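# Place yellow foam block inside tote near door

## Task

Get the yellow foam block into the tote beside the door so that no part of it sticks out past the tote's rim, and leave it resting there on its own rather than held by the robot. The robot must not tip over or finish leaning.

## Robot and tools

ROBOT. A Hello Robot Stretch 3 with one arm: a two-wheeled base (0.33 m long, 0.34 m wide), a lift that slides up a mast, and a telescoping arm pointing out the robot's RIGHT side, ending in a wrist (yaw, pitch, roll) and a gripper. The arm cannot reach forward, so the gripper moves along the robot's forward direction only when the base drives. On-the-spot turns pivot about the point midway between the drive wheels, 0.05 m behind the front edge. With the arm in and wrist folded, the turning sweep has radius 0.28 m; an unfolded level wrist reaches past that.

FRAMES. Base frame: origin on the floor between the drive wheels, x forward, y left, z up. hand_pose is reported in this frame, at the point where closed fingertips meet. Odometry frame is the base frame as it stood at scene start; heading runs -3.142 to 3.142, left positive.

execute_actions takes "actions", a list run in order. Each action may have "robot" (one command, a stop, or a queue list of up to 8 commands), "steps" (1 to 450 control steps at 30 per second; default 1) and "until" (ends the action early once all its conditions hold). {"steps": n} alone just waits. An empty list returns the current state and images. If any number is out of range the whole call is rejected and nothing runs.
A command holds "base", "joints", "contact_limits", or a mix; they start together and keep going after the call returns. "base" holds exactly one key: translate_m, a straight-line offset in metres from where the base is when the command begins (forward positive, |value| at most 1), or rotate_rad, a turn offset in radians (left/counter-clockwise positive, |value| at most 3.2). No sideways driving. "joints" holds absolute targets by name; unnamed joints keep their old target: lift_m 0 to 1.1 (arm height on mast, m); arm_m 0 to 0.52 (extension, m); wrist_yaw_rad -1.345 to 4.42 (0 along the arm, positive toward the front, 3.0 folded over the base); wrist_pitch_rad -1.57 to 0.451 (negative tips fingers down); wrist_roll_rad -2.911 to 2.911; gripper_m -0.089 to 0.179 (wider when higher; actual fingertip gap is 0.007 m less when nearly shut, 0.025 m less when fully open); head_pan_rad -3.953 to 1.73 (-1.57 looks along the arm); head_tilt_rad -1.53 to 0.419 (negative looks down). "contact_limits": {"arm_m": effort %} (1 to 100) makes that arm move halt at the given motor effort; it lasts until arm_m's next command.
In a queue, {"pause_s": s} waits up to 15 s; each entry starts only after the previous one ended "done" (or "off_target" for base or gripper), otherwise the rest is dropped. {"robot": {"stop": true}} brakes everything and clears the queue. Any new command overrides at once and discards the rest of an older queue.
To wait for all motion to end: "steps": 450, "until": {"robot": {"status": "ended"}}. Other conditions compare fields like lift_m, arm_m_status, base_status, queue, queue_left, refusals with "=", "!=", "<", "<=", ">", ">=" (numbers as printed), or status words / ["!=", "moving"]. "any": {"status": "ended"} fires when the first motion ends.

zoom_image: "camera" (head_camera, nav_camera or wrist_camera) and "region" [x0, y0, x1, y1] in pixels of that camera's last image, top-left origin, at most 504 by 504. Images: head 896x504, nav 672x504 fisheye, wrist 644x364. Head pan and tilt aim both head cameras.

finished_scene: "scene" is the number of the current scene; ends it irrevocably and reports success. Wait until every motion has ended first, since the final stop may cut moves short.

RESULTS. Each result is a snapshot plus one image per camera. base_status shows progress as (moved of goal); joint_goals and joint_status per joint; status words: moving, done, off_target (stopped away from goal, may still push), contact_stop (lift or arm hit something and went slack), time_out, stopped, not_commanded, torque_fault (wrist servo off for 10 s, limp, goals refused). measured_speeds from encoders. queue: idle/running/done/dropped/stopped; queue_left is commands not started; refusals counts refused goals; lines starting refused:, dropped:, replaced: explain why. robot.on_its_own appears when the robot changed a goal itself, a joint is slack or off, a motor at rest strains (likely pushing or loaded), or base_tilt drifts 3 degrees or more from its start value. base_tilt in degrees, forward/right positive, with a fixed bias up to about 4. motor_effort in %, bracket is peak since last result; noisy. lidar_m: 12 distances in m, 30-degree sectors starting straight ahead and going counter-clockwise (4th left, 7th behind, 10th right), plane 0.17 m high, '-' is nothing seen. wrist_depth_mm and head_depth_mm: 7x7 median depths (head image arrives sideways).

GRIPPING. Command gripper_m below the object's width to grasp; lower squeezes harder, but too hard triggers a force reduction and slipping. Open to at least 0.02 above the touch value to let go. The reading and 'done' do not prove a grasp; check cameras.

SPEED. Full speed (0.30 m/s, 1.9 rad/s) only with lift_m under 0.30, arm_m under 0.03 and wrist_yaw_rad over 2.54; otherwise 0.10 m/s and 0.63 rad/s.

AVOID. Fold or unfold the wrist only with lift_m 0.32 to 0.95, wrist_pitch_rad -0.4 and roll near 0; once folded the lift may go down to 0.25. With yaw below -0.4 keep pitch at -0.5 or lower. Pushing the arm into something rigid with the gripper above about 0.45 m, pushing again after a contact_stop, driving while gripping or hooking something fixed, or snagging furniture (worst in reverse) can tip the robot. If it leans, reverse the last move in small steps, pull the gripper free, and lower lift_m to about 0.2 if still tipped. Base, wrist and head have no contact stop. Avoid drops, slams, hard hits and long hard pushes. Loose objects may occasionally get nudged by something else. Less robot time is better.

Each tool is called after "Call:" as name(argument=value, ...), one argument or row to a line, values as JSON.

## Session

Call:
execute_actions(
  actions=[],
)

Scene clock: 0.00 s.
robot.base_odometry: x=+0.000 y=+0.000 heading=+0.000 (m, m, rad; robot's odometry frame)
robot.turned_by_wheels: +0.000 (rad since the last result)
robot.turned_by_imu: +0.000 (rad since the last result)
robot.base_tilt: forward=+0.5 right=-1.5 (deg)
robot.lidar_m: 1.15 1.88 1.37 0.90 0.83 0.84 1.05 1.62 1.50 0.99 0.91 0.92
robot.head_depth_mm: 1049 1049 1049 1039 1033 1033 1029 / 1161 1161 1151 1160 1149 1148 1143 / 1305 1300 1300 1299 1281 1287 1287 / 1481 1470 1480 1471 1479 1461 1450 / 1710 1722 1712 1712 1708 1677 1699 / 1913 2048 2035 2038 2009 2022 2014 / 1931 2130 2131 2110 2115 2120 2111
robot.base_status: not_commanded
robot.joint_positions: lift_m=+0.603 arm_m=-0.002 wrist_yaw_rad=+2.851 wrist_pitch_rad=-0.367 wrist_roll_rad=+0.013 gripper_m=+0.037 head_pan_rad=-0.016 head_tilt_rad=-0.014
robot.joint_goals: lift_m=+0.603 arm_m=-0.002 wrist_yaw_rad=+2.851 wrist_pitch_rad=-0.367 wrist_roll_rad=+0.013 gripper_m=+0.037 head_pan_rad=-0.016 head_tilt_rad=-0.014
robot.joint_status: lift_m=not_commanded arm_m=not_commanded wrist_yaw_rad=not_commanded wrist_pitch_rad=not_commanded wrist_roll_rad=not_commanded gripper_m=not_commanded head_pan_rad=not_commanded head_tilt_rad=not_commanded
robot.measured_speeds: translate_m=+0.000 rotate_rad=+0.000 lift_m=+0.000 arm_m=+0.000 wrist_yaw_rad=+0.000 wrist_pitch_rad=+0.000 wrist_roll_rad=+0.000 head_pan_rad=+0.000 head_tilt_rad=+0.000
robot: refusals=0 queue=idle queue_left=0
robot.motor_effort: left_wheel=-1 right_wheel=-1 lift_m=+24 arm_m=+0 wrist_yaw_rad=+1 wrist_pitch_rad=+6 wrist_roll_rad=+0 gripper_m=+0 head_pan_rad=+0 head_tilt_rad=+1 (%)
robot.hand_pose: x=+0.0448 y=+0.0779 z=+0.6269 quat_wxyz=(+0.229, +0.711, +0.026, +0.665) (m; robot's base frame)
robot.wrist_depth_mm: - 752 936 - - - - / - 815 - - - - - / - 888 - - - - - / 684 961 - - - - - / 721 - - - - - - / 786 - 840 869 864 890 918 / 740 742 746 742 760 761 762
pictures: head_camera (sideways: a quarter turn clockwise sets it upright), nav_camera (sideways: a quarter turn counterclockwise sets it upright), wrist_camera
Images, in order (width x height): head_camera 896x504, nav_camera 672x504, wrist_camera 644x364.

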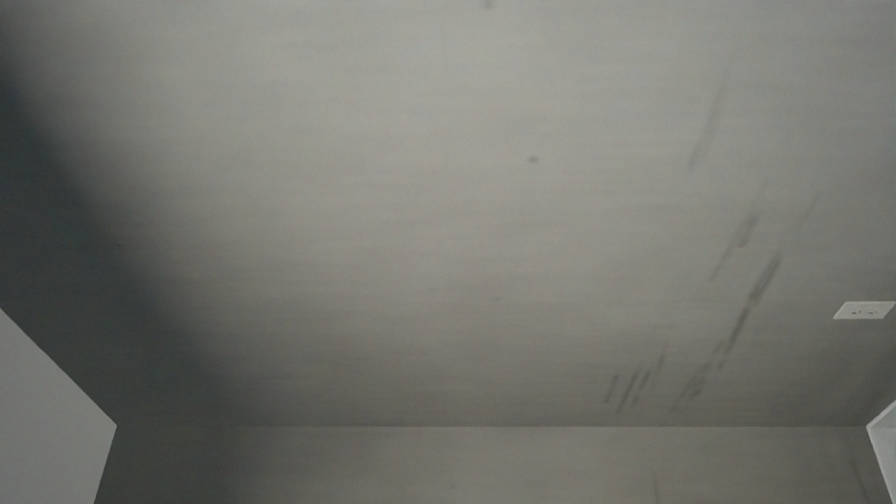

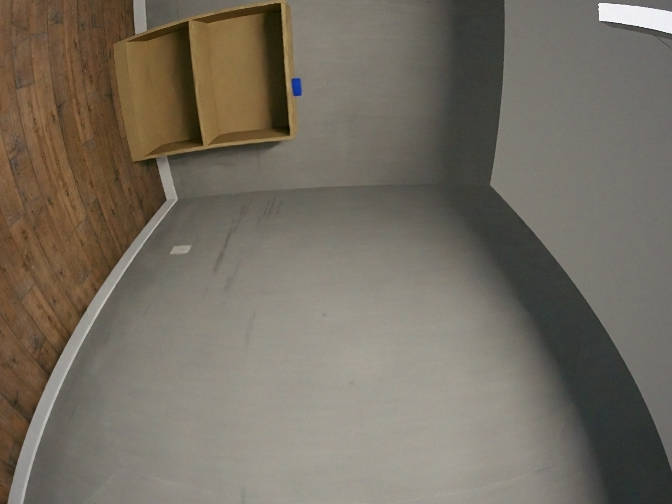

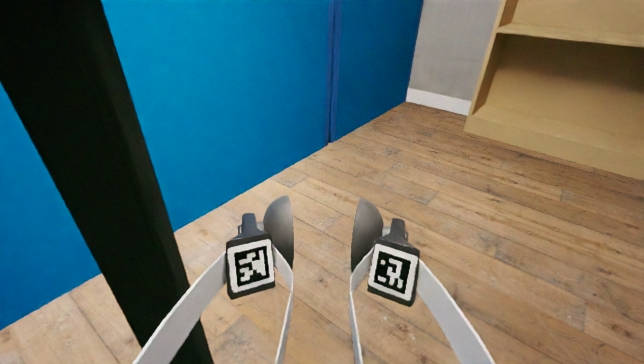

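Call:
execute_actions(
  actions=[
    {"robot":{"joints":{"head_pan_rad":1.5,"head_tilt_rad":-0.6}},"steps":100,"until":{"robot":{"status":"ended"}}},
  ],
)

Call:
execute_actions(
  actions=[
    {"robot":{"joints":{"head_pan_rad":-1.6,"head_tilt_rad":-0.6}},"steps":150,"until":{"robot":{"status":"ended"}}},
  ],
)

Call:
execute_actions(
  actions=[
    {"robot":{"joints":{"head_pan_rad":-2.9,"head_tilt_rad":-0.6}},"steps":150,"until":{"robot":{"status":"ended"}}},
  ],
)

Scene clock: 1.67 s.
robot.base_odometry: x=+0.000 y=+0.000 heading=+0.000 (m, m, rad; robot's odometry frame)
robot.turned_by_wheels: +0.000 (rad since the last result)
robot.turned_by_imu: +0.000 (rad since the last result)
robot.base_tilt: forward=+0.3 right=-1.4 (deg)
robot.lidar_m: 1.15 1.87 1.37 0.90 0.83 0.84 1.05 1.61 1.50 0.99 0.91 0.92
robot.head_depth_mm: 1199 1332 1520 1748 1854 1543 1305 / 1090 1208 1347 1538 1738 1548 1301 / 993 1100 1216 1360 1536 1550 1301 / 928 1006 1101 1226 1373 1502 1302 / 857 928 1013 1111 1237 1404 1312 / 802 859 933 1021 1118 1242 1296 / 750 803 866 940 1032 1141 1247
robot.base_status: not_commanded
robot.joint_positions: lift_m=+0.603 arm_m=-0.002 wrist_yaw_rad=+2.851 wrist_pitch_rad=-0.367 wrist_roll_rad=+0.013 gripper_m=+0.037 head_pan_rad=+1.493 head_tilt_rad=-0.592
robot.joint_goals: lift_m=+0.603 arm_m=-0.002 wrist_yaw_rad=+2.851 wrist_pitch_rad=-0.367 wrist_roll_rad=+0.013 gripper_m=+0.037 head_pan_rad=+1.500 head_tilt_rad=-0.600
robot.joint_status: lift_m=not_commanded arm_m=not_commanded wrist_yaw_rad=not_commanded wrist_pitch_rad=not_commanded wrist_roll_rad=not_commanded gripper_m=not_commanded head_pan_rad=done head_tilt_rad=done
robot.measured_speeds: translate_m=+0.000 rotate_rad=+0.000 lift_m=+0.000 arm_m=+0.000 wrist_yaw_rad=+0.000 wrist_pitch_rad=+0.000 wrist_roll_rad=+0.000 head_pan_rad=+0.000 head_tilt_rad=+0.000
robot: refusals=0 queue=done queue_left=0
robot.motor_effort: left_wheel=-1(1) right_wheel=-1(1) lift_m=+24(23) arm_m=+0(0) wrist_yaw_rad=+1(0) wrist_pitch_rad=+5(5) wrist_roll_rad=+0(0) gripper_m=+0(0) head_pan_rad=+5(62) head_tilt_rad=-4(39) (%)
robot.hand_pose: x=+0.0448 y=+0.0779 z=+0.6269 quat_wxyz=(+0.229, +0.711, +0.026, +0.665) (m; robot's base frame)
robot.wrist_depth_mm: - 760 908 - - - - / - 799 - - - - - / - 891 - - - - - / 690 951 - - - - - / 749 - - - - - - / 815 - 836 871 843 881 884 / 738 738 750 766 748 778 778
pictures: head_camera (sideways: a quarter turn clockwise sets it upright), nav_camera (sideways: a quarter turn counterclockwise sets it upright), wrist_camera
Images, in order (width x height): head_camera 896x504, nav_camera 672x504, wrist_camera 644x364.

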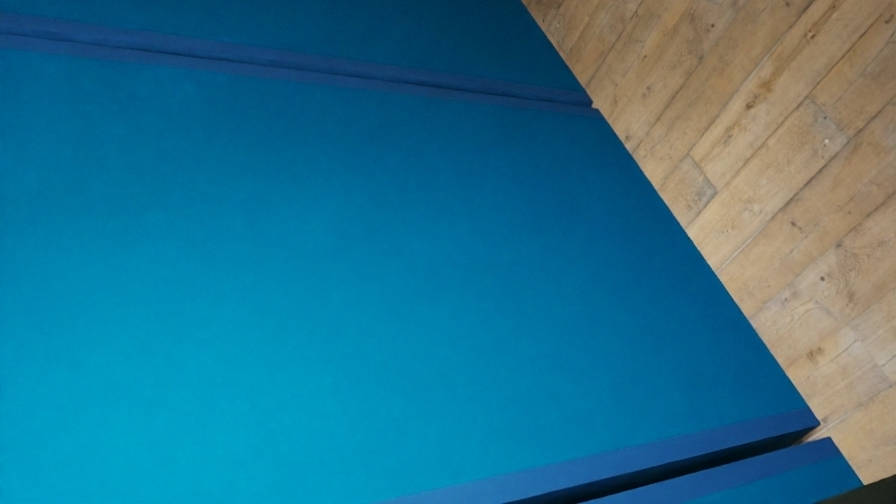

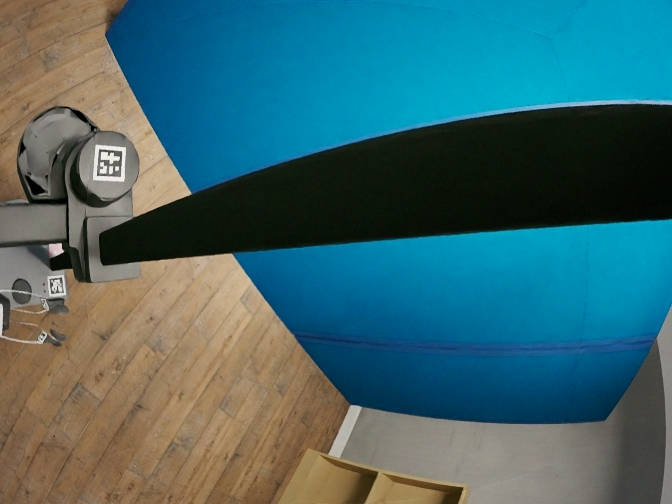

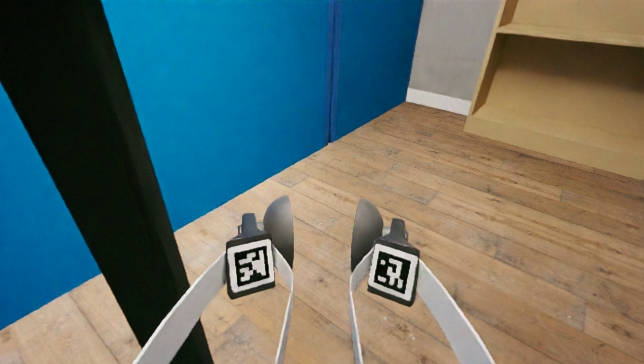

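Scene clock: 3.57 s.
robot.base_odometry: x=+0.000 y=+0.000 heading=+0.000 (m, m, rad; robot's odometry frame)
robot.turned_by_wheels: +0.000 (rad since the last result)
robot.turned_by_imu: +0.000 (rad since the last result)
robot.base_tilt: forward=+0.4 right=-1.5 (deg)
robot.lidar_m: 1.15 1.88 1.37 0.90 0.83 0.84 1.05 1.62 1.50 0.98 0.91 0.92
robot.head_depth_mm: 1203 1341 1517 1737 1854 1536 1305 / 1116 1225 1370 1552 1729 1533 1310 / 1029 1132 1245 1402 1574 1530 1310 / 956 1045 1154 1273 1427 1499 1311 / 898 974 1061 1173 1296 1432 1302 / 845 910 992 1080 1181 1326 1311 / 799 853 922 997 1103 1222 1280
robot.base_status: not_commanded
robot.joint_positions: lift_m=+0.603 arm_m=-0.002 wrist_yaw_rad=+2.851 wrist_pitch_rad=-0.367 wrist_roll_rad=+0.013 gripper_m=+0.037 head_pan_rad=-1.593 head_tilt_rad=-0.593
robot.joint_goals: lift_m=+0.603 arm_m=-0.002 wrist_yaw_rad=+2.851 wrist_pitch_rad=-0.367 wrist_roll_rad=+0.013 gripper_m=+0.037 head_pan_rad=-1.600 head_tilt_rad=-0.600
robot.joint_status: lift_m=not_commanded arm_m=not_commanded wrist_yaw_rad=not_commanded wrist_pitch_rad=not_commanded wrist_roll_rad=not_commanded gripper_m=not_commanded head_pan_rad=done head_tilt_rad=done
robot.measured_speeds: translate_m=+0.000 rotate_rad=+0.000 lift_m=+0.000 arm_m=+0.000 wrist_yaw_rad=+0.000 wrist_pitch_rad=+0.000 wrist_roll_rad=+0.000 head_pan_rad=+0.000 head_tilt_rad=+0.000
robot: refusals=0 queue=done queue_left=0
robot.motor_effort: left_wheel=-1(1) right_wheel=-1(1) lift_m=+23(23) arm_m=+0(0) wrist_yaw_rad=+1(1) wrist_pitch_rad=+5(6) wrist_roll_rad=+0(0) gripper_m=+0(0) head_pan_rad=-5(66) head_tilt_rad=-4(7) (%)
robot.hand_pose: x=+0.0448 y=+0.0779 z=+0.6269 quat_wxyz=(+0.229, +0.711, +0.026, +0.665) (m; robot's base frame)
robot.wrist_depth_mm: - 763 921 - - - - / - 842 - - - - - / - 871 - - - - - / 695 946 - - - - - / 741 - - - - - - / 794 - 835 868 855 899 899 / 728 725 728 757 751 763 771
pictures: head_camera (sideways: a quarter turn clockwise sets it upright), nav_camera (sideways: a quarter turn counterclockwise sets it upright), wrist_camera
Images, in order (width x height): head_camera 896x504, nav_camera 672x504, wrist_camera 644x364.

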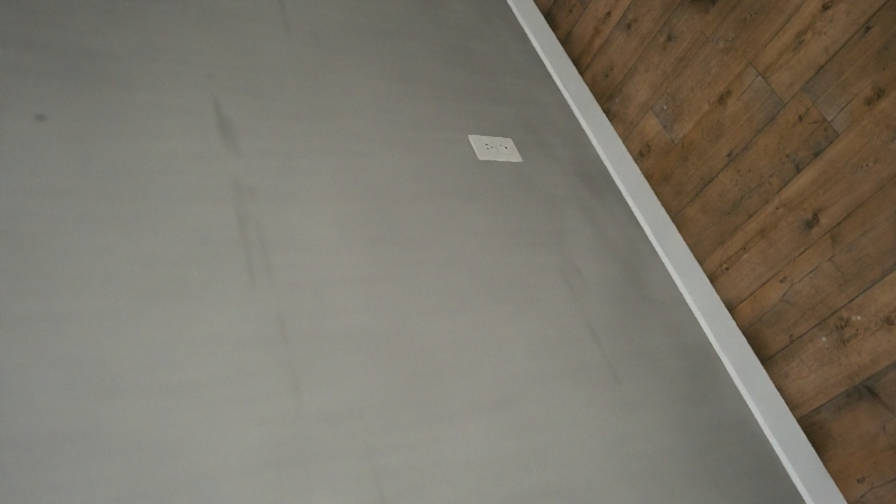

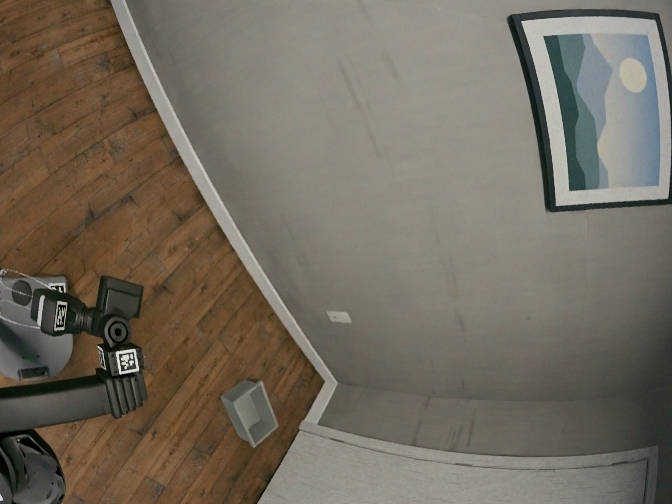

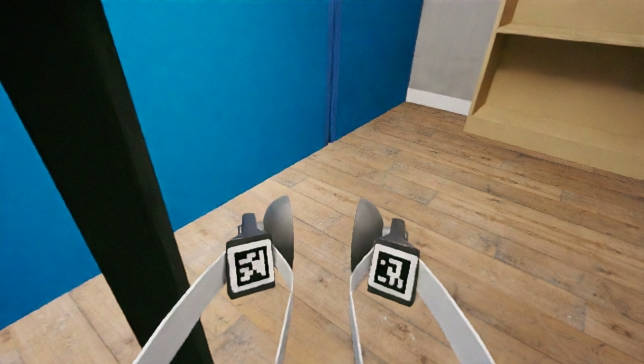

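Scene clock: 4.77 s.
robot.base_odometry: x=+0.000 y=+0.000 heading=+0.000 (m, m, rad; robot's odometry frame)
robot.turned_by_wheels: +0.000 (rad since the last result)
robot.turned_by_imu: +0.000 (rad since the last result)
robot.base_tilt: forward=+0.3 right=-1.5 (deg)
robot.lidar_m: 1.15 1.88 1.37 0.90 0.83 0.84 1.05 1.62 1.49 0.98 0.91 0.92
robot.head_depth_mm: 1685 1880 2078 2292 1894 1545 1309 / 1614 1770 1972 2163 1890 1542 1305 / 1552 1716 1883 2134 1898 1542 1303 / 1515 1654 1810 2008 1902 1543 1311 / 1449 1588 1723 1911 1903 1549 1316 / 1393 1519 1650 1806 1910 1568 1305 / 1347 1449 1582 1731 1854 1572 1305
robot.base_status: not_commanded
robot.joint_positions: lift_m=+0.603 arm_m=-0.002 wrist_yaw_rad=+2.851 wrist_pitch_rad=-0.367 wrist_roll_rad=+0.013 gripper_m=+0.037 head_pan_rad=-2.893 head_tilt_rad=-0.593
robot.joint_goals: lift_m=+0.603 arm_m=-0.002 wrist_yaw_rad=+2.851 wrist_pitch_rad=-0.367 wrist_roll_rad=+0.013 gripper_m=+0.037 head_pan_rad=-2.900 head_tilt_rad=-0.600
robot.joint_status: lift_m=not_commanded arm_m=not_commanded wrist_yaw_rad=not_commanded wrist_pitch_rad=not_commanded wrist_roll_rad=not_commanded gripper_m=not_commanded head_pan_rad=done head_tilt_rad=done
robot.measured_speeds: translate_m=+0.000 rotate_rad=+0.000 lift_m=+0.000 arm_m=+0.000 wrist_yaw_rad=+0.000 wrist_pitch_rad=+0.000 wrist_roll_rad=+0.000 head_pan_rad=+0.000 head_tilt_rad=+0.000
robot: refusals=0 queue=done queue_left=0
robot.motor_effort: left_wheel=-1(1) right_wheel=-1(1) lift_m=+24(24) arm_m=+0(0) wrist_yaw_rad=+1(1) wrist_pitch_rad=+5(5) wrist_roll_rad=+0(0) gripper_m=+0(0) head_pan_rad=-5(62) head_tilt_rad=-4(2) (%)
robot.hand_pose: x=+0.0448 y=+0.0779 z=+0.6269 quat_wxyz=(+0.229, +0.711, +0.026, +0.665) (m; robot's base frame)
robot.wrist_depth_mm: - 759 939 - - - - / - 801 - - - - - / - 884 - - - - - / 679 962 - - - - - / 743 - - - - - - / 793 - 836 850 865 875 895 / 733 741 748 746 751 776 771
pictures: head_camera (sideways: a quarter turn clockwise sets it upright), nav_camera (sideways: a quarter turn counterclockwise sets it upright), wrist_camera
Images, in order (width x height): head_camera 896x504, nav_camera 672x504, wrist_camera 644x364.

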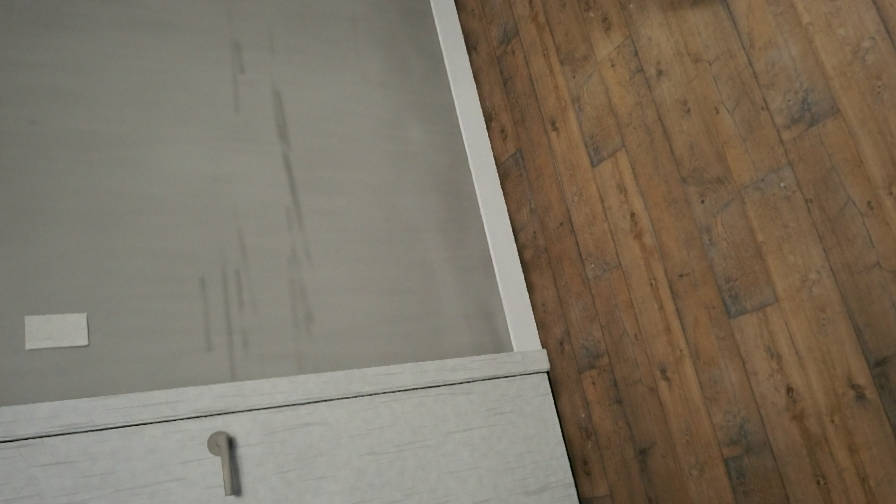

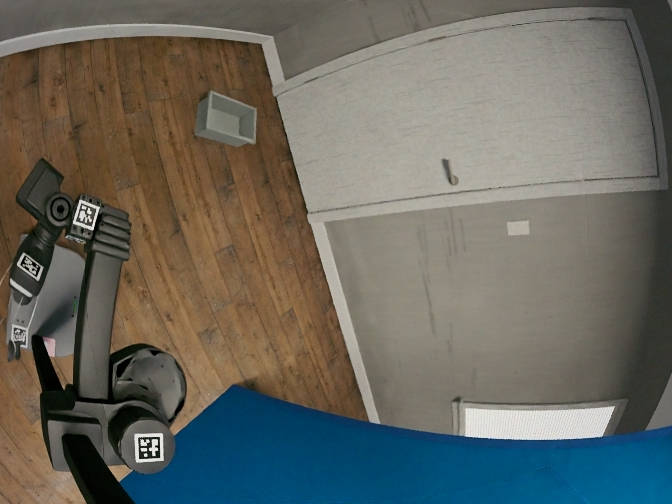

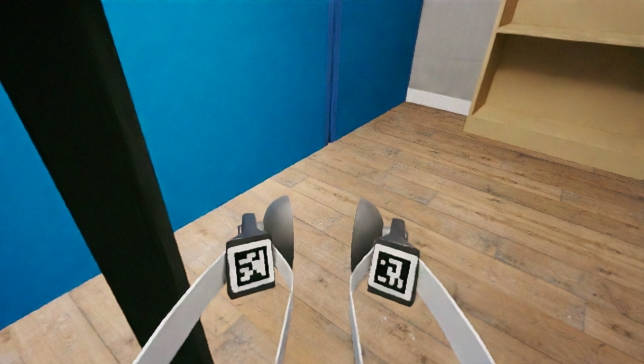

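Call:
execute_actions(
  actions=[
    {"robot":{"joints":{"lift_m":0.26,"wrist_yaw_rad":3.0,"wrist_pitch_rad":-0.4,"head_pan_rad":-0.6,"head_tilt_rad":-0.7}},"steps":150,"until":{"robot":{"lift_m":["<",0.295]}}},
    {"robot":[{"base":{"rotate_rad":-2.86}},{"base":{"translate_m":0.9}}],"steps":300,"until":{"robot":{"status":"ended"}}},
  ],
)

Scene clock: 16.00 s.
robot.base_odometry: x=-0.865 y=-0.250 heading=-2.860 (m, m, rad; robot's odometry frame)
robot.turned_by_wheels: -2.860 (rad since the last result)
robot.turned_by_imu: -2.850 (rad since the last result)
robot.base_tilt: forward=+0.4 right=-1.5 (deg)
robot.lidar_m: 0.81 0.77 0.85 1.26 1.25 1.36 2.08 1.27 0.61 0.52 2.07 1.00
robot.head_depth_mm: 1908 2316 2589 2106 1720 1430 1240 / 1619 1817 2193 2110 1702 1439 1236 / 1362 1528 1770 1979 1708 1448 1238 / 1205 1322 1483 1662 1711 1434 1239 / 1059 1155 1283 1407 1586 1449 1241 / 952 1023 1120 1229 1366 1405 1236 / 859 928 994 1083 1180 1301 1247
robot.base_status: done (translate_m +0.9000 of +0.9000)
robot.joint_positions: lift_m=+0.260 arm_m=-0.002 wrist_yaw_rad=+2.998 wrist_pitch_rad=-0.416 wrist_roll_rad=+0.013 gripper_m=+0.037 head_pan_rad=-0.607 head_tilt_rad=-0.692
robot.joint_goals: lift_m=+0.260 arm_m=-0.002 wrist_yaw_rad=+3.000 wrist_pitch_rad=-0.400 wrist_roll_rad=+0.013 gripper_m=+0.037 head_pan_rad=-0.600 head_tilt_rad=-0.700
robot.joint_status: lift_m=done arm_m=not_commanded wrist_yaw_rad=done wrist_pitch_rad=done wrist_roll_rad=not_commanded gripper_m=not_commanded head_pan_rad=done head_tilt_rad=done
robot.measured_speeds: translate_m=+0.000 rotate_rad=+0.000 lift_m=+0.000 arm_m=+0.000 wrist_yaw_rad=+0.000 wrist_pitch_rad=+0.000 wrist_roll_rad=+0.000 head_pan_rad=+0.000 head_tilt_rad=+0.000
robot: refusals=0 queue=done queue_left=0
robot.motor_effort: left_wheel=+4(15) right_wheel=-3(7) lift_m=+17(23) arm_m=+0(1) wrist_yaw_rad=+2(5) wrist_pitch_rad=+6(6) wrist_roll_rad=+0(0) gripper_m=+0(1) head_pan_rad=+4(63) head_tilt_rad=-4(18) (%)
robot.hand_pose: x=+0.0108 y=+0.0794 z=+0.2735 quat_wxyz=(+0.196, +0.705, +0.095, +0.675) (m; robot's base frame)
robot.wrist_depth_mm: 897 - - - - 750 614 / 955 - - - - 791 639 / 797 830 727 744 844 783 649 / 630 636 625 644 651 658 639 / 517 518 - 523 545 543 548 / 448 - - - 435 453 457 / - - - - 393 393 396
pictures: head_camera (sideways: a quarter turn clockwise sets it upright), nav_camera (sideways: a quarter turn counterclockwise sets it upright), wrist_camera
Images, in order (width x height): head_camera 896x504, nav_camera 672x504, wrist_camera 644x364.

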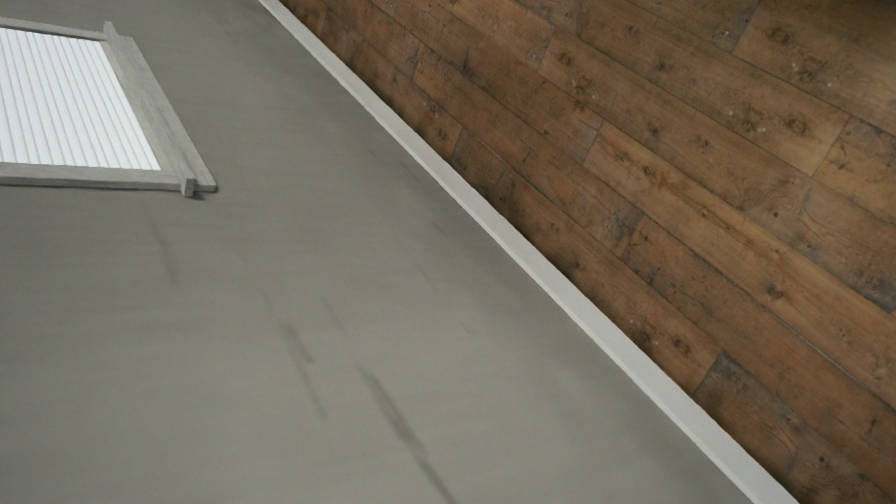

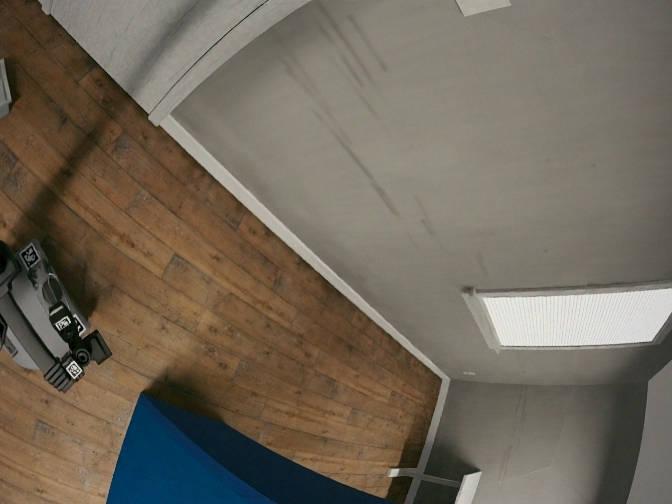

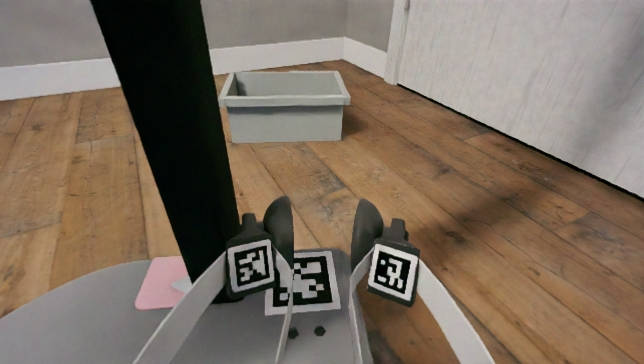

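Call:
execute_actions(
  actions=[
    {"robot":[{"base":{"translate_m":0.27}},{"base":{"rotate_rad":-1.2}},{"base":{"translate_m":0.75},"joints":{"head_pan_rad":-0.8,"head_tilt_rad":-0.6}}],"steps":400,"until":{"robot":{"status":"ended"}}},
  ],
)

Scene clock: 25.10 s.
robot.base_odometry: x=-1.579 y=+0.270 heading=+2.224 (m, m, rad; robot's odometry frame)
robot.turned_by_wheels: -1.200 (rad since the last result)
robot.turned_by_imu: -1.196 (rad since the last result)
robot.base_tilt: forward=+0.4 right=-1.5 (deg)
robot.lidar_m: 2.30 0.82 0.59 0.56 0.58 0.78 2.05 2.17 0.42 0.40 2.99 2.79
robot.head_depth_mm: 3053 3171 3148 2391 1870 1520 1286 / 3282 3576 3337 2388 1862 1531 1300 / 3539 3805 3367 2428 1856 1533 1292 / 3245 3605 3405 2393 1875 1546 1288 / 2960 3039 3052 2414 1871 1536 1305 / 2762 2773 3179 2428 1880 1548 1298 / 2585 2568 2917 2418 1898 1544 1311
robot.base_status: done (translate_m +0.7500 of +0.7500)
robot.joint_positions: lift_m=+0.260 arm_m=-0.002 wrist_yaw_rad=+2.999 wrist_pitch_rad=-0.416 wrist_roll_rad=+0.013 gripper_m=+0.037 head_pan_rad=-0.793 head_tilt_rad=-0.606
robot.joint_goals: lift_m=+0.260 arm_m=-0.002 wrist_yaw_rad=+3.000 wrist_pitch_rad=-0.400 wrist_roll_rad=+0.013 gripper_m=+0.037 head_pan_rad=-0.800 head_tilt_rad=-0.600
robot.joint_status: lift_m=done arm_m=not_commanded wrist_yaw_rad=done wrist_pitch_rad=done wrist_roll_rad=not_commanded gripper_m=not_commanded head_pan_rad=done head_tilt_rad=done
robot.measured_speeds: translate_m=+0.000 rotate_rad=+0.000 lift_m=+0.000 arm_m=+0.000 wrist_yaw_rad=+0.000 wrist_pitch_rad=+0.000 wrist_roll_rad=+0.000 head_pan_rad=+0.000 head_tilt_rad=+0.000
robot: refusals=0 queue=done queue_left=0
robot.motor_effort: left_wheel=+3(14) right_wheel=-3(8) lift_m=+18(18) arm_m=-1(1) wrist_yaw_rad=+2(1) wrist_pitch_rad=+6(6) wrist_roll_rad=+0(0) gripper_m=+0(0) head_pan_rad=-5(32) head_tilt_rad=+2(17) (%)
robot.hand_pose: x=+0.0108 y=+0.0793 z=+0.2734 quat_wxyz=(+0.196, +0.705, +0.095, +0.675) (m; robot's base frame)
robot.wrist_depth_mm: 494 - 523 547 558 583 609 / 539 546 575 594 611 646 679 / 589 595 635 645 672 711 738 / 598 632 638 638 661 663 670 / 514 515 - 530 538 545 546 / 449 - - - 437 452 457 / - - - - 390 395 391
pictures: head_camera (sideways: a quarter turn clockwise sets it upright), nav_camera (sideways: a quarter turn counterclockwise sets it upright), wrist_camera
Images, in order (width x height): head_camera 896x504, nav_camera 672x504, wrist_camera 644x364.

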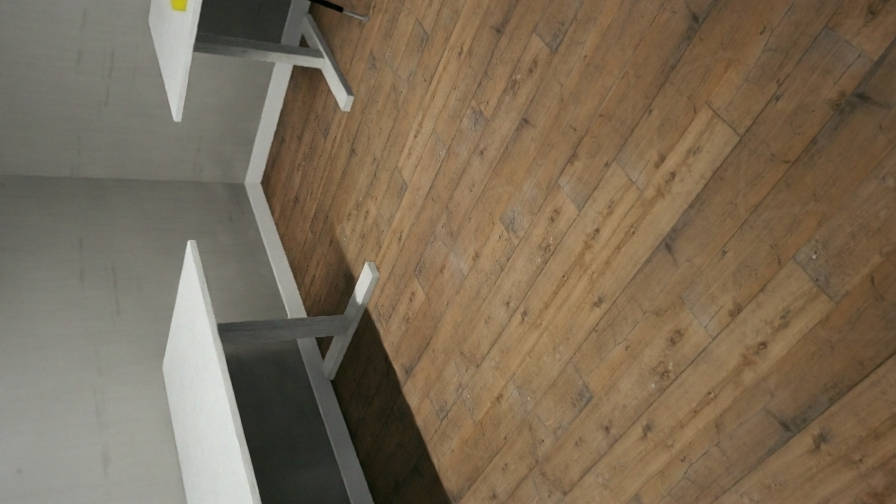

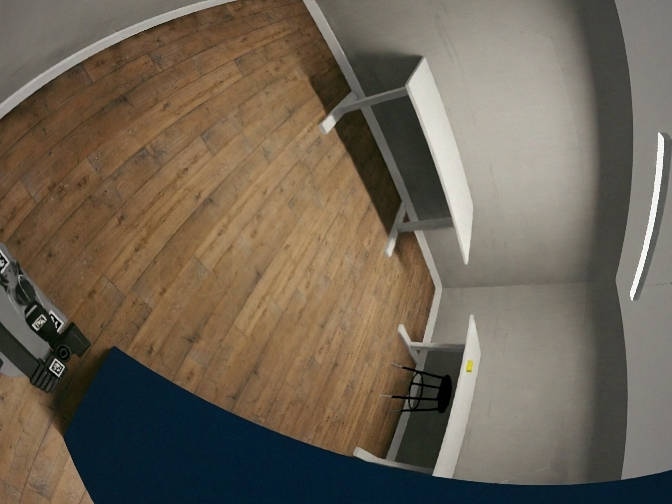

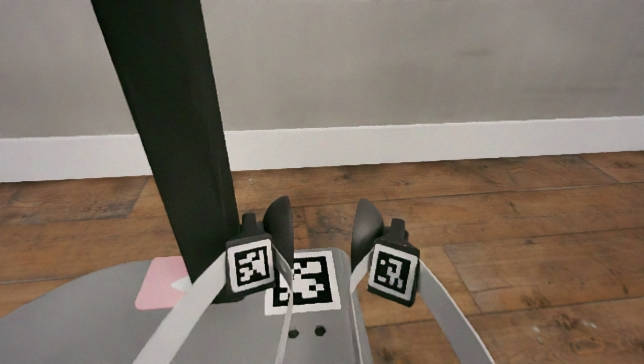

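Call:
execute_actions(
  actions=[
    {"robot":[{"base":{"translate_m":0.3}},{"base":{"rotate_rad":-1.14},"joints":{"head_pan_rad":-0.1,"head_tilt_rad":-0.6}},{"base":{"translate_m":1.0}},{"base":{"translate_m":0.6}}],"steps":450,"until":{"robot":{"status":"ended"}}},
  ],
)

Scene clock: 38.90 s.
robot.base_odometry: x=-1.013 y=+1.923 heading=+1.084 (m, m, rad; robot's odometry frame)
robot.turned_by_wheels: -1.140 (rad since the last result)
robot.turned_by_imu: -1.137 (rad since the last result)
robot.base_tilt: forward=+0.4 right=-1.5 (deg)
robot.lidar_m: 1.13 1.87 1.33 1.58 2.21 2.04 2.07 1.35 0.85 1.19 1.12 1.07
robot.head_depth_mm: 1419 1547 1481 1116 1755 1485 1291 / 1465 1598 1483 1157 1870 1528 1288 / 1515 1640 1506 1217 1759 1535 1282 / 1547 1713 1510 1221 1884 1523 1305 / 1607 1763 1514 1643 1805 1535 1304 / 1647 1811 1589 2235 1885 1550 1299 / 1712 1905 2076 2238 1879 1536 1304
robot.base_status: done (translate_m +0.6000 of +0.6000)
robot.joint_positions: lift_m=+0.260 arm_m=-0.002 wrist_yaw_rad=+2.999 wrist_pitch_rad=-0.416 wrist_roll_rad=+0.013 gripper_m=+0.037 head_pan_rad=-0.107 head_tilt_rad=-0.605
robot.joint_goals: lift_m=+0.260 arm_m=-0.002 wrist_yaw_rad=+3.000 wrist_pitch_rad=-0.400 wrist_roll_rad=+0.013 gripper_m=+0.037 head_pan_rad=-0.100 head_tilt_rad=-0.600
robot.joint_status: lift_m=done arm_m=not_commanded wrist_yaw_rad=done wrist_pitch_rad=done wrist_roll_rad=not_commanded gripper_m=not_commanded head_pan_rad=done head_tilt_rad=done
robot.measured_speeds: translate_m=+0.000 rotate_rad=+0.000 lift_m=+0.000 arm_m=+0.000 wrist_yaw_rad=+0.000 wrist_pitch_rad=+0.000 wrist_roll_rad=+0.000 head_pan_rad=+0.000 head_tilt_rad=+0.000
robot: refusals=0 queue=done queue_left=0
robot.motor_effort: left_wheel=+3(15) right_wheel=-4(9) lift_m=+17(18) arm_m=-1(1) wrist_yaw_rad=+2(2) wrist_pitch_rad=+6(6) wrist_roll_rad=+0(0) gripper_m=+0(0) head_pan_rad=+4(55) head_tilt_rad=+2(1) (%)
robot.hand_pose: x=+0.0108 y=+0.0793 z=+0.2734 quat_wxyz=(+0.196, +0.705, +0.095, +0.675) (m; robot's base frame)
robot.wrist_depth_mm: - - - - - - - / - - - - - - - / 794 796 819 817 866 870 880 / 628 633 640 650 656 659 666 / 516 521 - 533 537 545 548 / 448 - - - 436 457 457 / - - - - 387 394 396
pictures: head_camera (sideways: a quarter turn clockwise sets it upright), nav_camera (sideways: a quarter turn counterclockwise sets it upright), wrist_camera
Images, in order (width x height): head_camera 896x504, nav_camera 672x504, wrist_camera 644x364.

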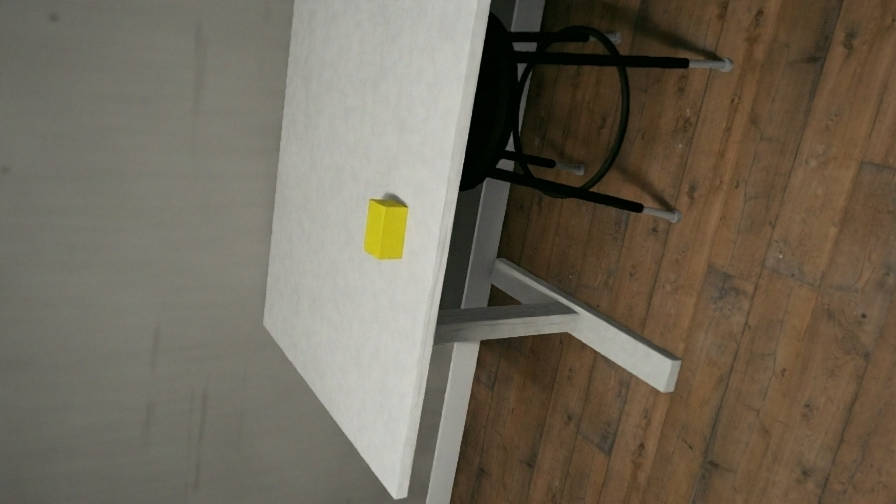

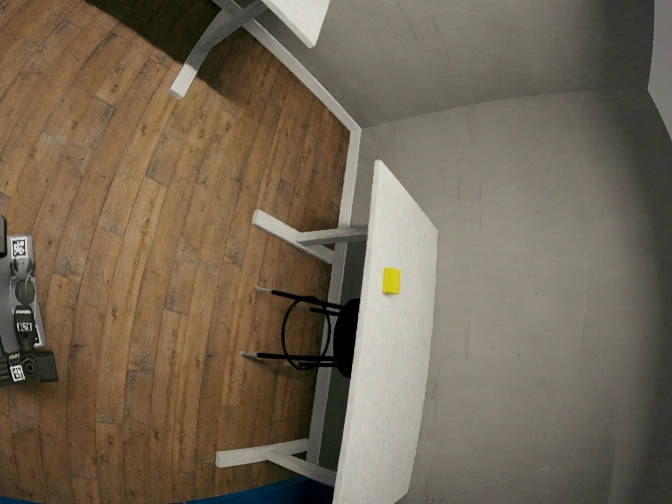

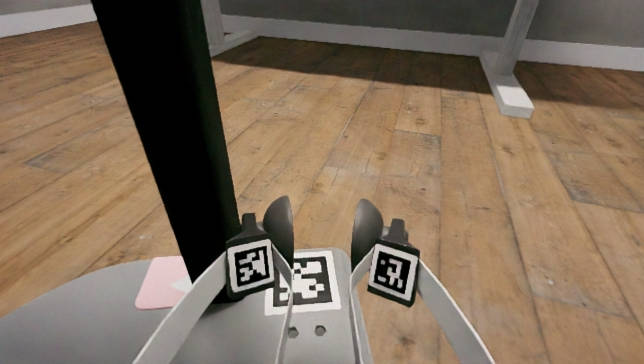

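Call:
execute_actions(
  actions=[
    {"robot":[{"base":{"rotate_rad":-0.14}},{"base":{"translate_m":0.45}},{"base":{"rotate_rad":1.57},"joints":{"lift_m":0.85,"head_pan_rad":-1.57,"head_tilt_rad":-0.75}},{"joints":{"wrist_yaw_rad":0,"gripper_m":0.17}}],"steps":450,"until":{"robot":{"status":"ended"}}},
  ],
)

Scene clock: 53.73 s.
robot.base_odometry: x=-0.749 y=+2.287 heading=+2.514 (m, m, rad; robot's odometry frame)
robot.turned_by_wheels: +1.430 (rad since the last result)
robot.turned_by_imu: +1.420 (rad since the last result)
robot.base_tilt: forward=+0.3 right=-1.5 (deg)
robot.lidar_m: 1.18 1.79 2.48 2.48 1.11 1.11 1.01 1.10 0.65 0.68 0.99 1.61
robot.head_depth_mm: 1074 1191 1105 876 738 1424 - / 1100 1232 1113 872 758 1429 - / 1141 1272 1116 876 761 - - / 1171 1306 1115 814 783 1416 1209 / 1208 1339 1124 882 1397 1405 1215 / 1256 1395 1120 886 1578 1372 1219 / 1288 1447 1171 885 1612 1407 1216
robot.base_status: done (rotate_rad +1.5698 of +1.5700)
robot.joint_positions: lift_m=+0.850 arm_m=-0.002 wrist_yaw_rad=+0.003 wrist_pitch_rad=-0.417 wrist_roll_rad=+0.013 gripper_m=+0.170 head_pan_rad=-1.563 head_tilt_rad=-0.741
robot.joint_goals: lift_m=+0.850 arm_m=-0.002 wrist_yaw_rad=+0.000 wrist_pitch_rad=-0.400 wrist_roll_rad=+0.013 gripper_m=+0.170 head_pan_rad=-1.570 head_tilt_rad=-0.750
robot.joint_status: lift_m=done arm_m=not_commanded wrist_yaw_rad=done wrist_pitch_rad=done wrist_roll_rad=not_commanded gripper_m=done head_pan_rad=done head_tilt_rad=done
robot.measured_speeds: translate_m=+0.000 rotate_rad=+0.000 lift_m=+0.000 arm_m=+0.000 wrist_yaw_rad=+0.000 wrist_pitch_rad=+0.000 wrist_roll_rad=+0.000 head_pan_rad=+0.000 head_tilt_rad=+0.000
robot: refusals=0 queue=done queue_left=0
robot.motor_effort: left_wheel=-5(14) right_wheel=+1(6) lift_m=+29(30) arm_m=-1(1) wrist_yaw_rad=-2(3) wrist_pitch_rad=+6(6) wrist_roll_rad=+0(0) gripper_m=+1(87) head_pan_rad=-5(65) head_tilt_rad=-5(21) (%)
robot.hand_pose: x=-0.0209 y=-0.3676 z=+0.8627 quat_wxyz=(+0.688, +0.146, -0.696, -0.147) (m; robot's base frame)
robot.wrist_depth_mm: - - - 954 881 828 780 / - - 777 796 793 813 793 / 549 540 546 537 566 568 577 / - 442 423 432 429 441 449 / - - - 380 357 371 364 / - - - - - 689 308 / 957 978 929 927 969 940 949
pictures: head_camera (sideways: a quarter turn clockwise sets it upright), nav_camera (sideways: a quarter turn counterclockwise sets it upright), wrist_camera
Images, in order (width x height): head_camera 896x504, nav_camera 672x504, wrist_camera 644x364.

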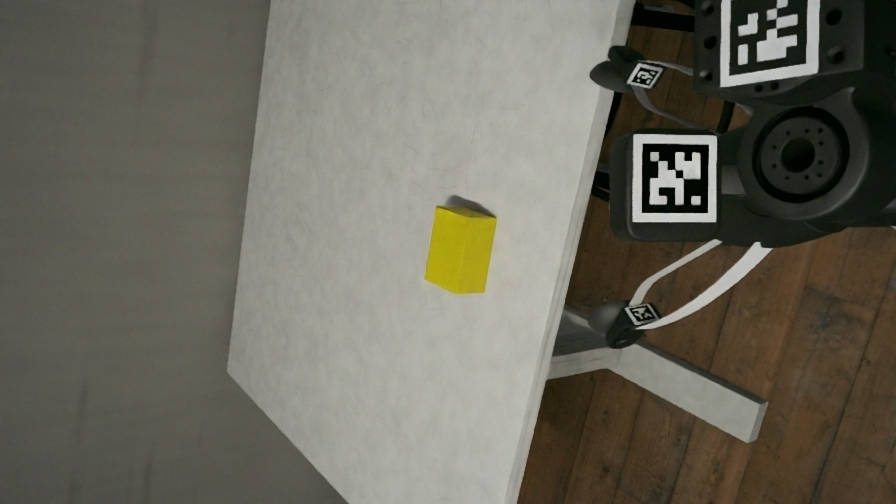

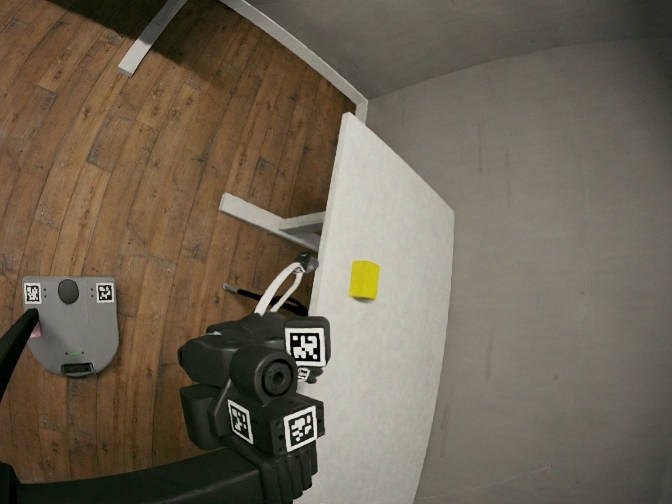

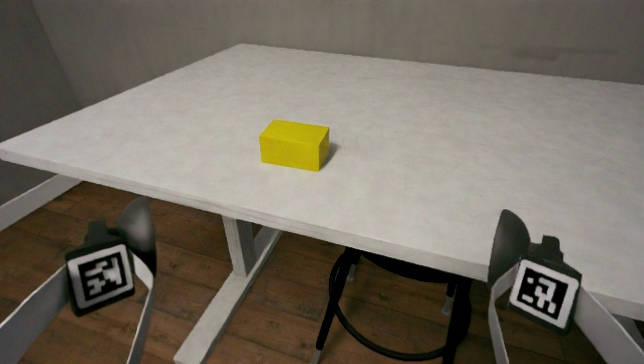

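Call:
execute_actions(
  actions=[
    {"robot":{"base":{"translate_m":0.10},"joints":{"wrist_yaw_rad":-0.29,"arm_m":0.24,"lift_m":0.81,"gripper_m":0.179}},"steps":450,"until":{"robot":{"status":"ended"}}},
  ],
)

Scene clock: 56.93 s.
robot.base_odometry: x=-0.830 y=+2.346 heading=+2.514 (m, m, rad; robot's odometry frame)
robot.turned_by_wheels: +0.000 (rad since the last result)
robot.turned_by_imu: -0.001 (rad since the last result)
robot.base_tilt: forward=+0.4 right=-1.6 (deg)
robot.lidar_m: 1.08 1.70 2.46 2.46 1.22 1.18 1.11 1.18 0.70 0.69 1.53 1.52
robot.head_depth_mm: 1096 1211 1108 - - 1358 1182 / 1132 1264 1110 - 1515 1360 1210 / 1173 1306 1114 - 1556 1395 1210 / 1197 1330 1118 884 1562 1402 1210 / 1236 1364 1123 882 1480 1367 1209 / 1272 1427 1127 884 1611 1396 1215 / 1309 1482 1698 886 1655 1400 1220
robot.base_status: done (translate_m +0.1000 of +0.1000)
robot.joint_positions: lift_m=+0.810 arm_m=+0.240 wrist_yaw_rad=-0.289 wrist_pitch_rad=-0.417 wrist_roll_rad=+0.013 gripper_m=+0.179 head_pan_rad=-1.563 head_tilt_rad=-0.741
robot.joint_goals: lift_m=+0.810 arm_m=+0.240 wrist_yaw_rad=-0.290 wrist_pitch_rad=-0.400 wrist_roll_rad=+0.013 gripper_m=+0.179 head_pan_rad=-1.570 head_tilt_rad=-0.750
robot.joint_status: lift_m=done arm_m=done wrist_yaw_rad=done wrist_pitch_rad=done wrist_roll_rad=not_commanded gripper_m=done head_pan_rad=done head_tilt_rad=done
robot.measured_speeds: translate_m=+0.000 rotate_rad=+0.000 lift_m=+0.000 arm_m=+0.000 wrist_yaw_rad=+0.000 wrist_pitch_rad=+0.000 wrist_roll_rad=+0.000 head_pan_rad=+0.000 head_tilt_rad=+0.000
robot: refusals=0 queue=done queue_left=0
robot.motor_effort: left_wheel=-5(8) right_wheel=+1(5) lift_m=+18(26) arm_m=+5(8) wrist_yaw_rad=-1(2) wrist_pitch_rad=+6(6) wrist_roll_rad=+0(0) gripper_m=+0(46) head_pan_rad=-5(5) head_tilt_rad=-5(5) (%)
robot.hand_pose: x=-0.0854 y=-0.5999 z=+0.8233 quat_wxyz=(+0.659, +0.044, -0.710, -0.245) (m; robot's base frame)
robot.wrist_depth_mm: 758 747 756 730 726 720 744 / 797 628 635 653 673 682 711 / 455 460 461 470 471 485 490 / 349 355 357 365 369 370 377 / 289 292 253 242 298 309 308 / - 244 236 235 252 249 262 / 213 214 215 217 218 218 216
pictures: head_camera (sideways: a quarter turn clockwise sets it upright), nav_camera (sideways: a quarter turn counterclockwise sets it upright), wrist_camera
Images, in order (width x height): head_camera 896x504, nav_camera 672x504, wrist_camera 644x364.

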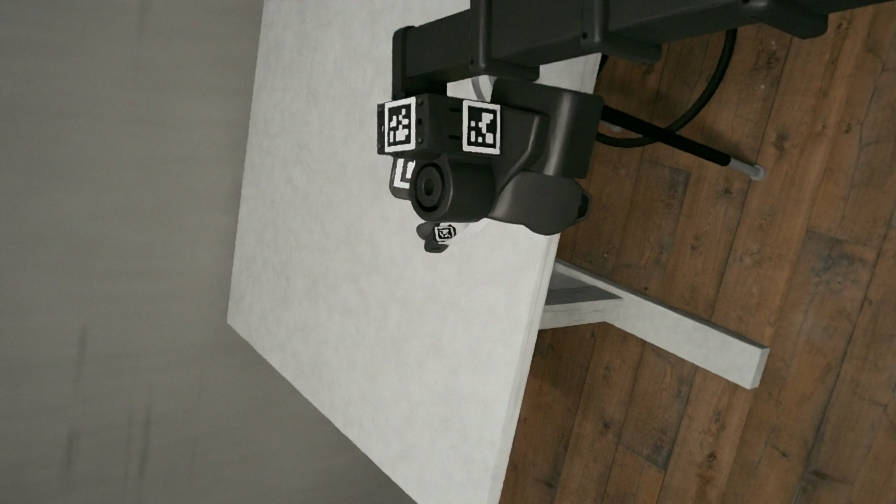

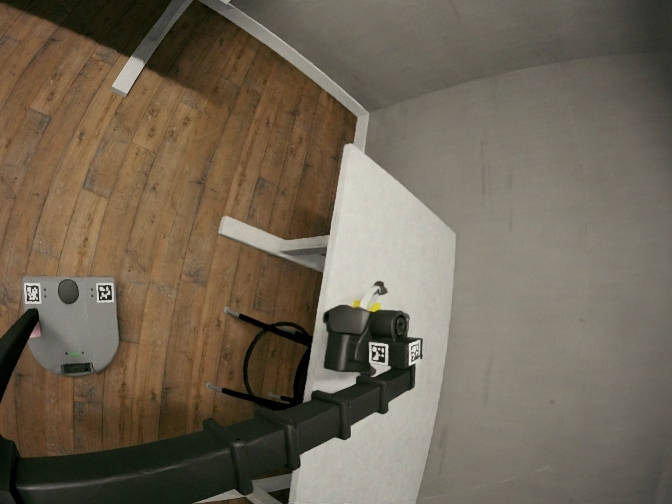

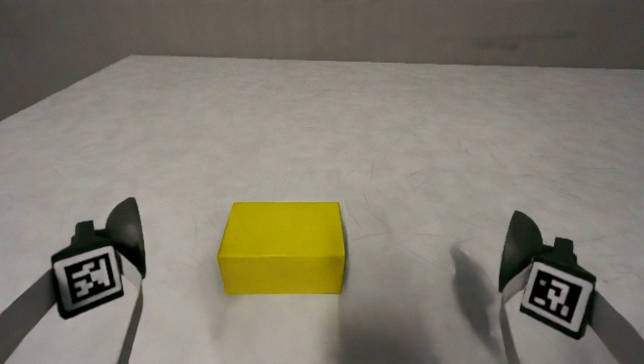

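Call:
execute_actions(
  actions=[
    {"robot":[{"base":{"translate_m":0.01},"joints":{"arm_m":0.31}},{"joints":{"lift_m":0.742}}],"steps":450,"until":{"robot":{"status":"ended"}}},
  ],
)

Scene clock: 60.30 s.
robot.base_odometry: x=-0.838 y=+2.352 heading=+2.514 (m, m, rad; robot's odometry frame)
robot.turned_by_wheels: +0.000 (rad since the last result)
robot.turned_by_imu: -0.001 (rad since the last result)
robot.base_tilt: forward=+0.4 right=-1.5 (deg)
robot.lidar_m: 1.07 1.69 2.45 2.46 1.23 1.19 1.12 1.19 0.71 0.69 1.54 1.50
robot.head_depth_mm: 1102 1227 1110 898 758 - - / 1127 1265 1112 - 1215 1330 1208 / 1164 1303 1112 - 1571 1399 1208 / 1198 1329 1113 910 1561 1408 1212 / 1235 1370 1122 884 1490 1360 1213 / 1274 1438 1163 882 1609 1394 1215 / 1314 1495 1714 887 1650 1397 1208
robot.base_status: done (translate_m +0.0100 of +0.0100)
robot.joint_positions: lift_m=+0.742 arm_m=+0.310 wrist_yaw_rad=-0.289 wrist_pitch_rad=-0.417 wrist_roll_rad=+0.013 gripper_m=+0.179 head_pan_rad=-1.563 head_tilt_rad=-0.741
robot.joint_goals: lift_m=+0.742 arm_m=+0.310 wrist_yaw_rad=-0.290 wrist_pitch_rad=-0.400 wrist_roll_rad=+0.013 gripper_m=+0.179 head_pan_rad=-1.570 head_tilt_rad=-0.750
robot.joint_status: lift_m=done arm_m=done wrist_yaw_rad=done wrist_pitch_rad=done wrist_roll_rad=not_commanded gripper_m=done head_pan_rad=done head_tilt_rad=done
robot.measured_speeds: translate_m=+0.000 rotate_rad=+0.000 lift_m=+0.000 arm_m=+0.000 wrist_yaw_rad=+0.000 wrist_pitch_rad=+0.000 wrist_roll_rad=+0.000 head_pan_rad=+0.000 head_tilt_rad=+0.000
robot: refusals=0 queue=done queue_left=0
robot.motor_effort: left_wheel=-5(7) right_wheel=+1(5) lift_m=+17(15) arm_m=+5(5) wrist_yaw_rad=-1(1) wrist_pitch_rad=+6(6) wrist_roll_rad=+0(0) gripper_m=+0(0) head_pan_rad=-5(5) head_tilt_rad=-5(5) (%)
robot.hand_pose: x=-0.0855 y=-0.6699 z=+0.7553 quat_wxyz=(+0.659, +0.044, -0.710, -0.245) (m; robot's base frame)
robot.wrist_depth_mm: 695 674 658 679 667 649 659 / 427 434 439 459 464 470 479 / 305 309 313 320 324 331 335 / 240 242 247 250 253 255 259 / 202 200 151 141 153 211 211 / - 166 134 131 136 172 179 / 145 146 145 145 147 150 148
pictures: head_camera (sideways: a quarter turn clockwise sets it upright), nav_camera (sideways: a quarter turn counterclockwise sets it upright), wrist_camera
Images, in order (width x height): head_camera 896x504, nav_camera 672x504, wrist_camera 644x364.

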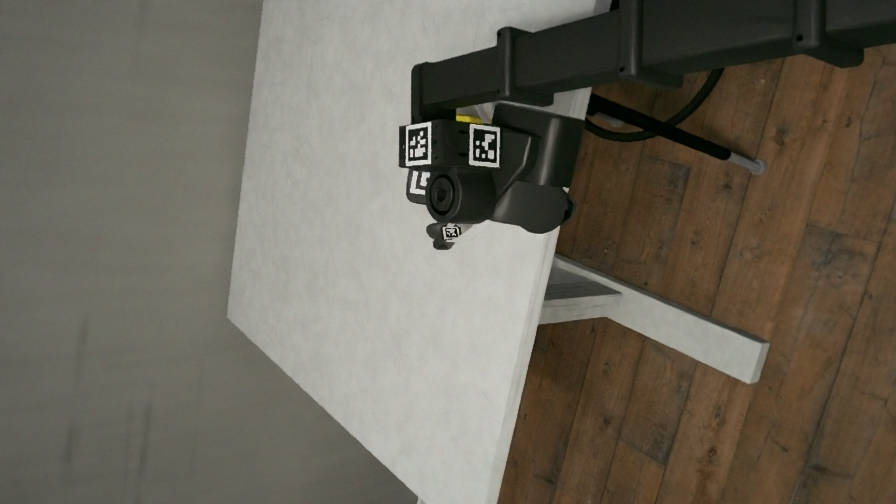

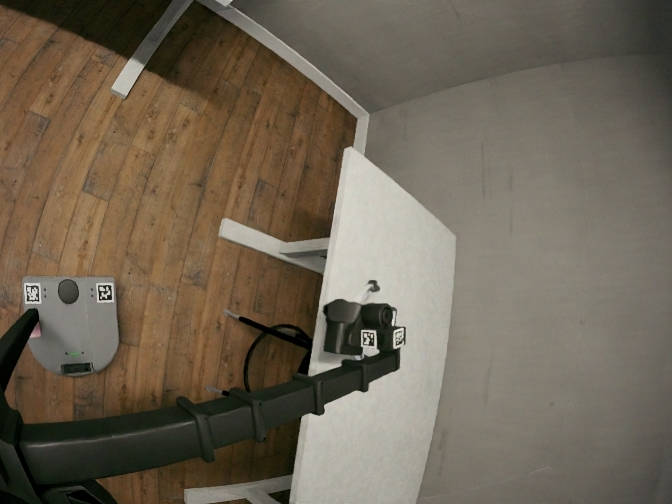

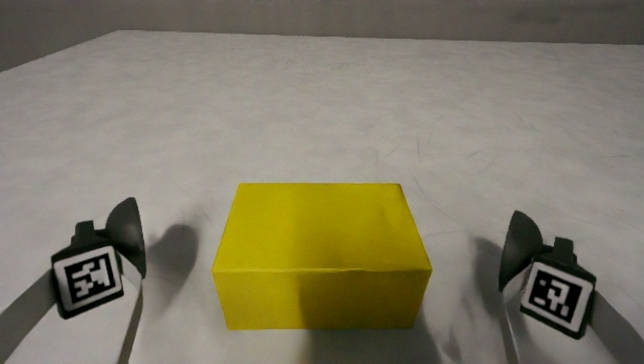

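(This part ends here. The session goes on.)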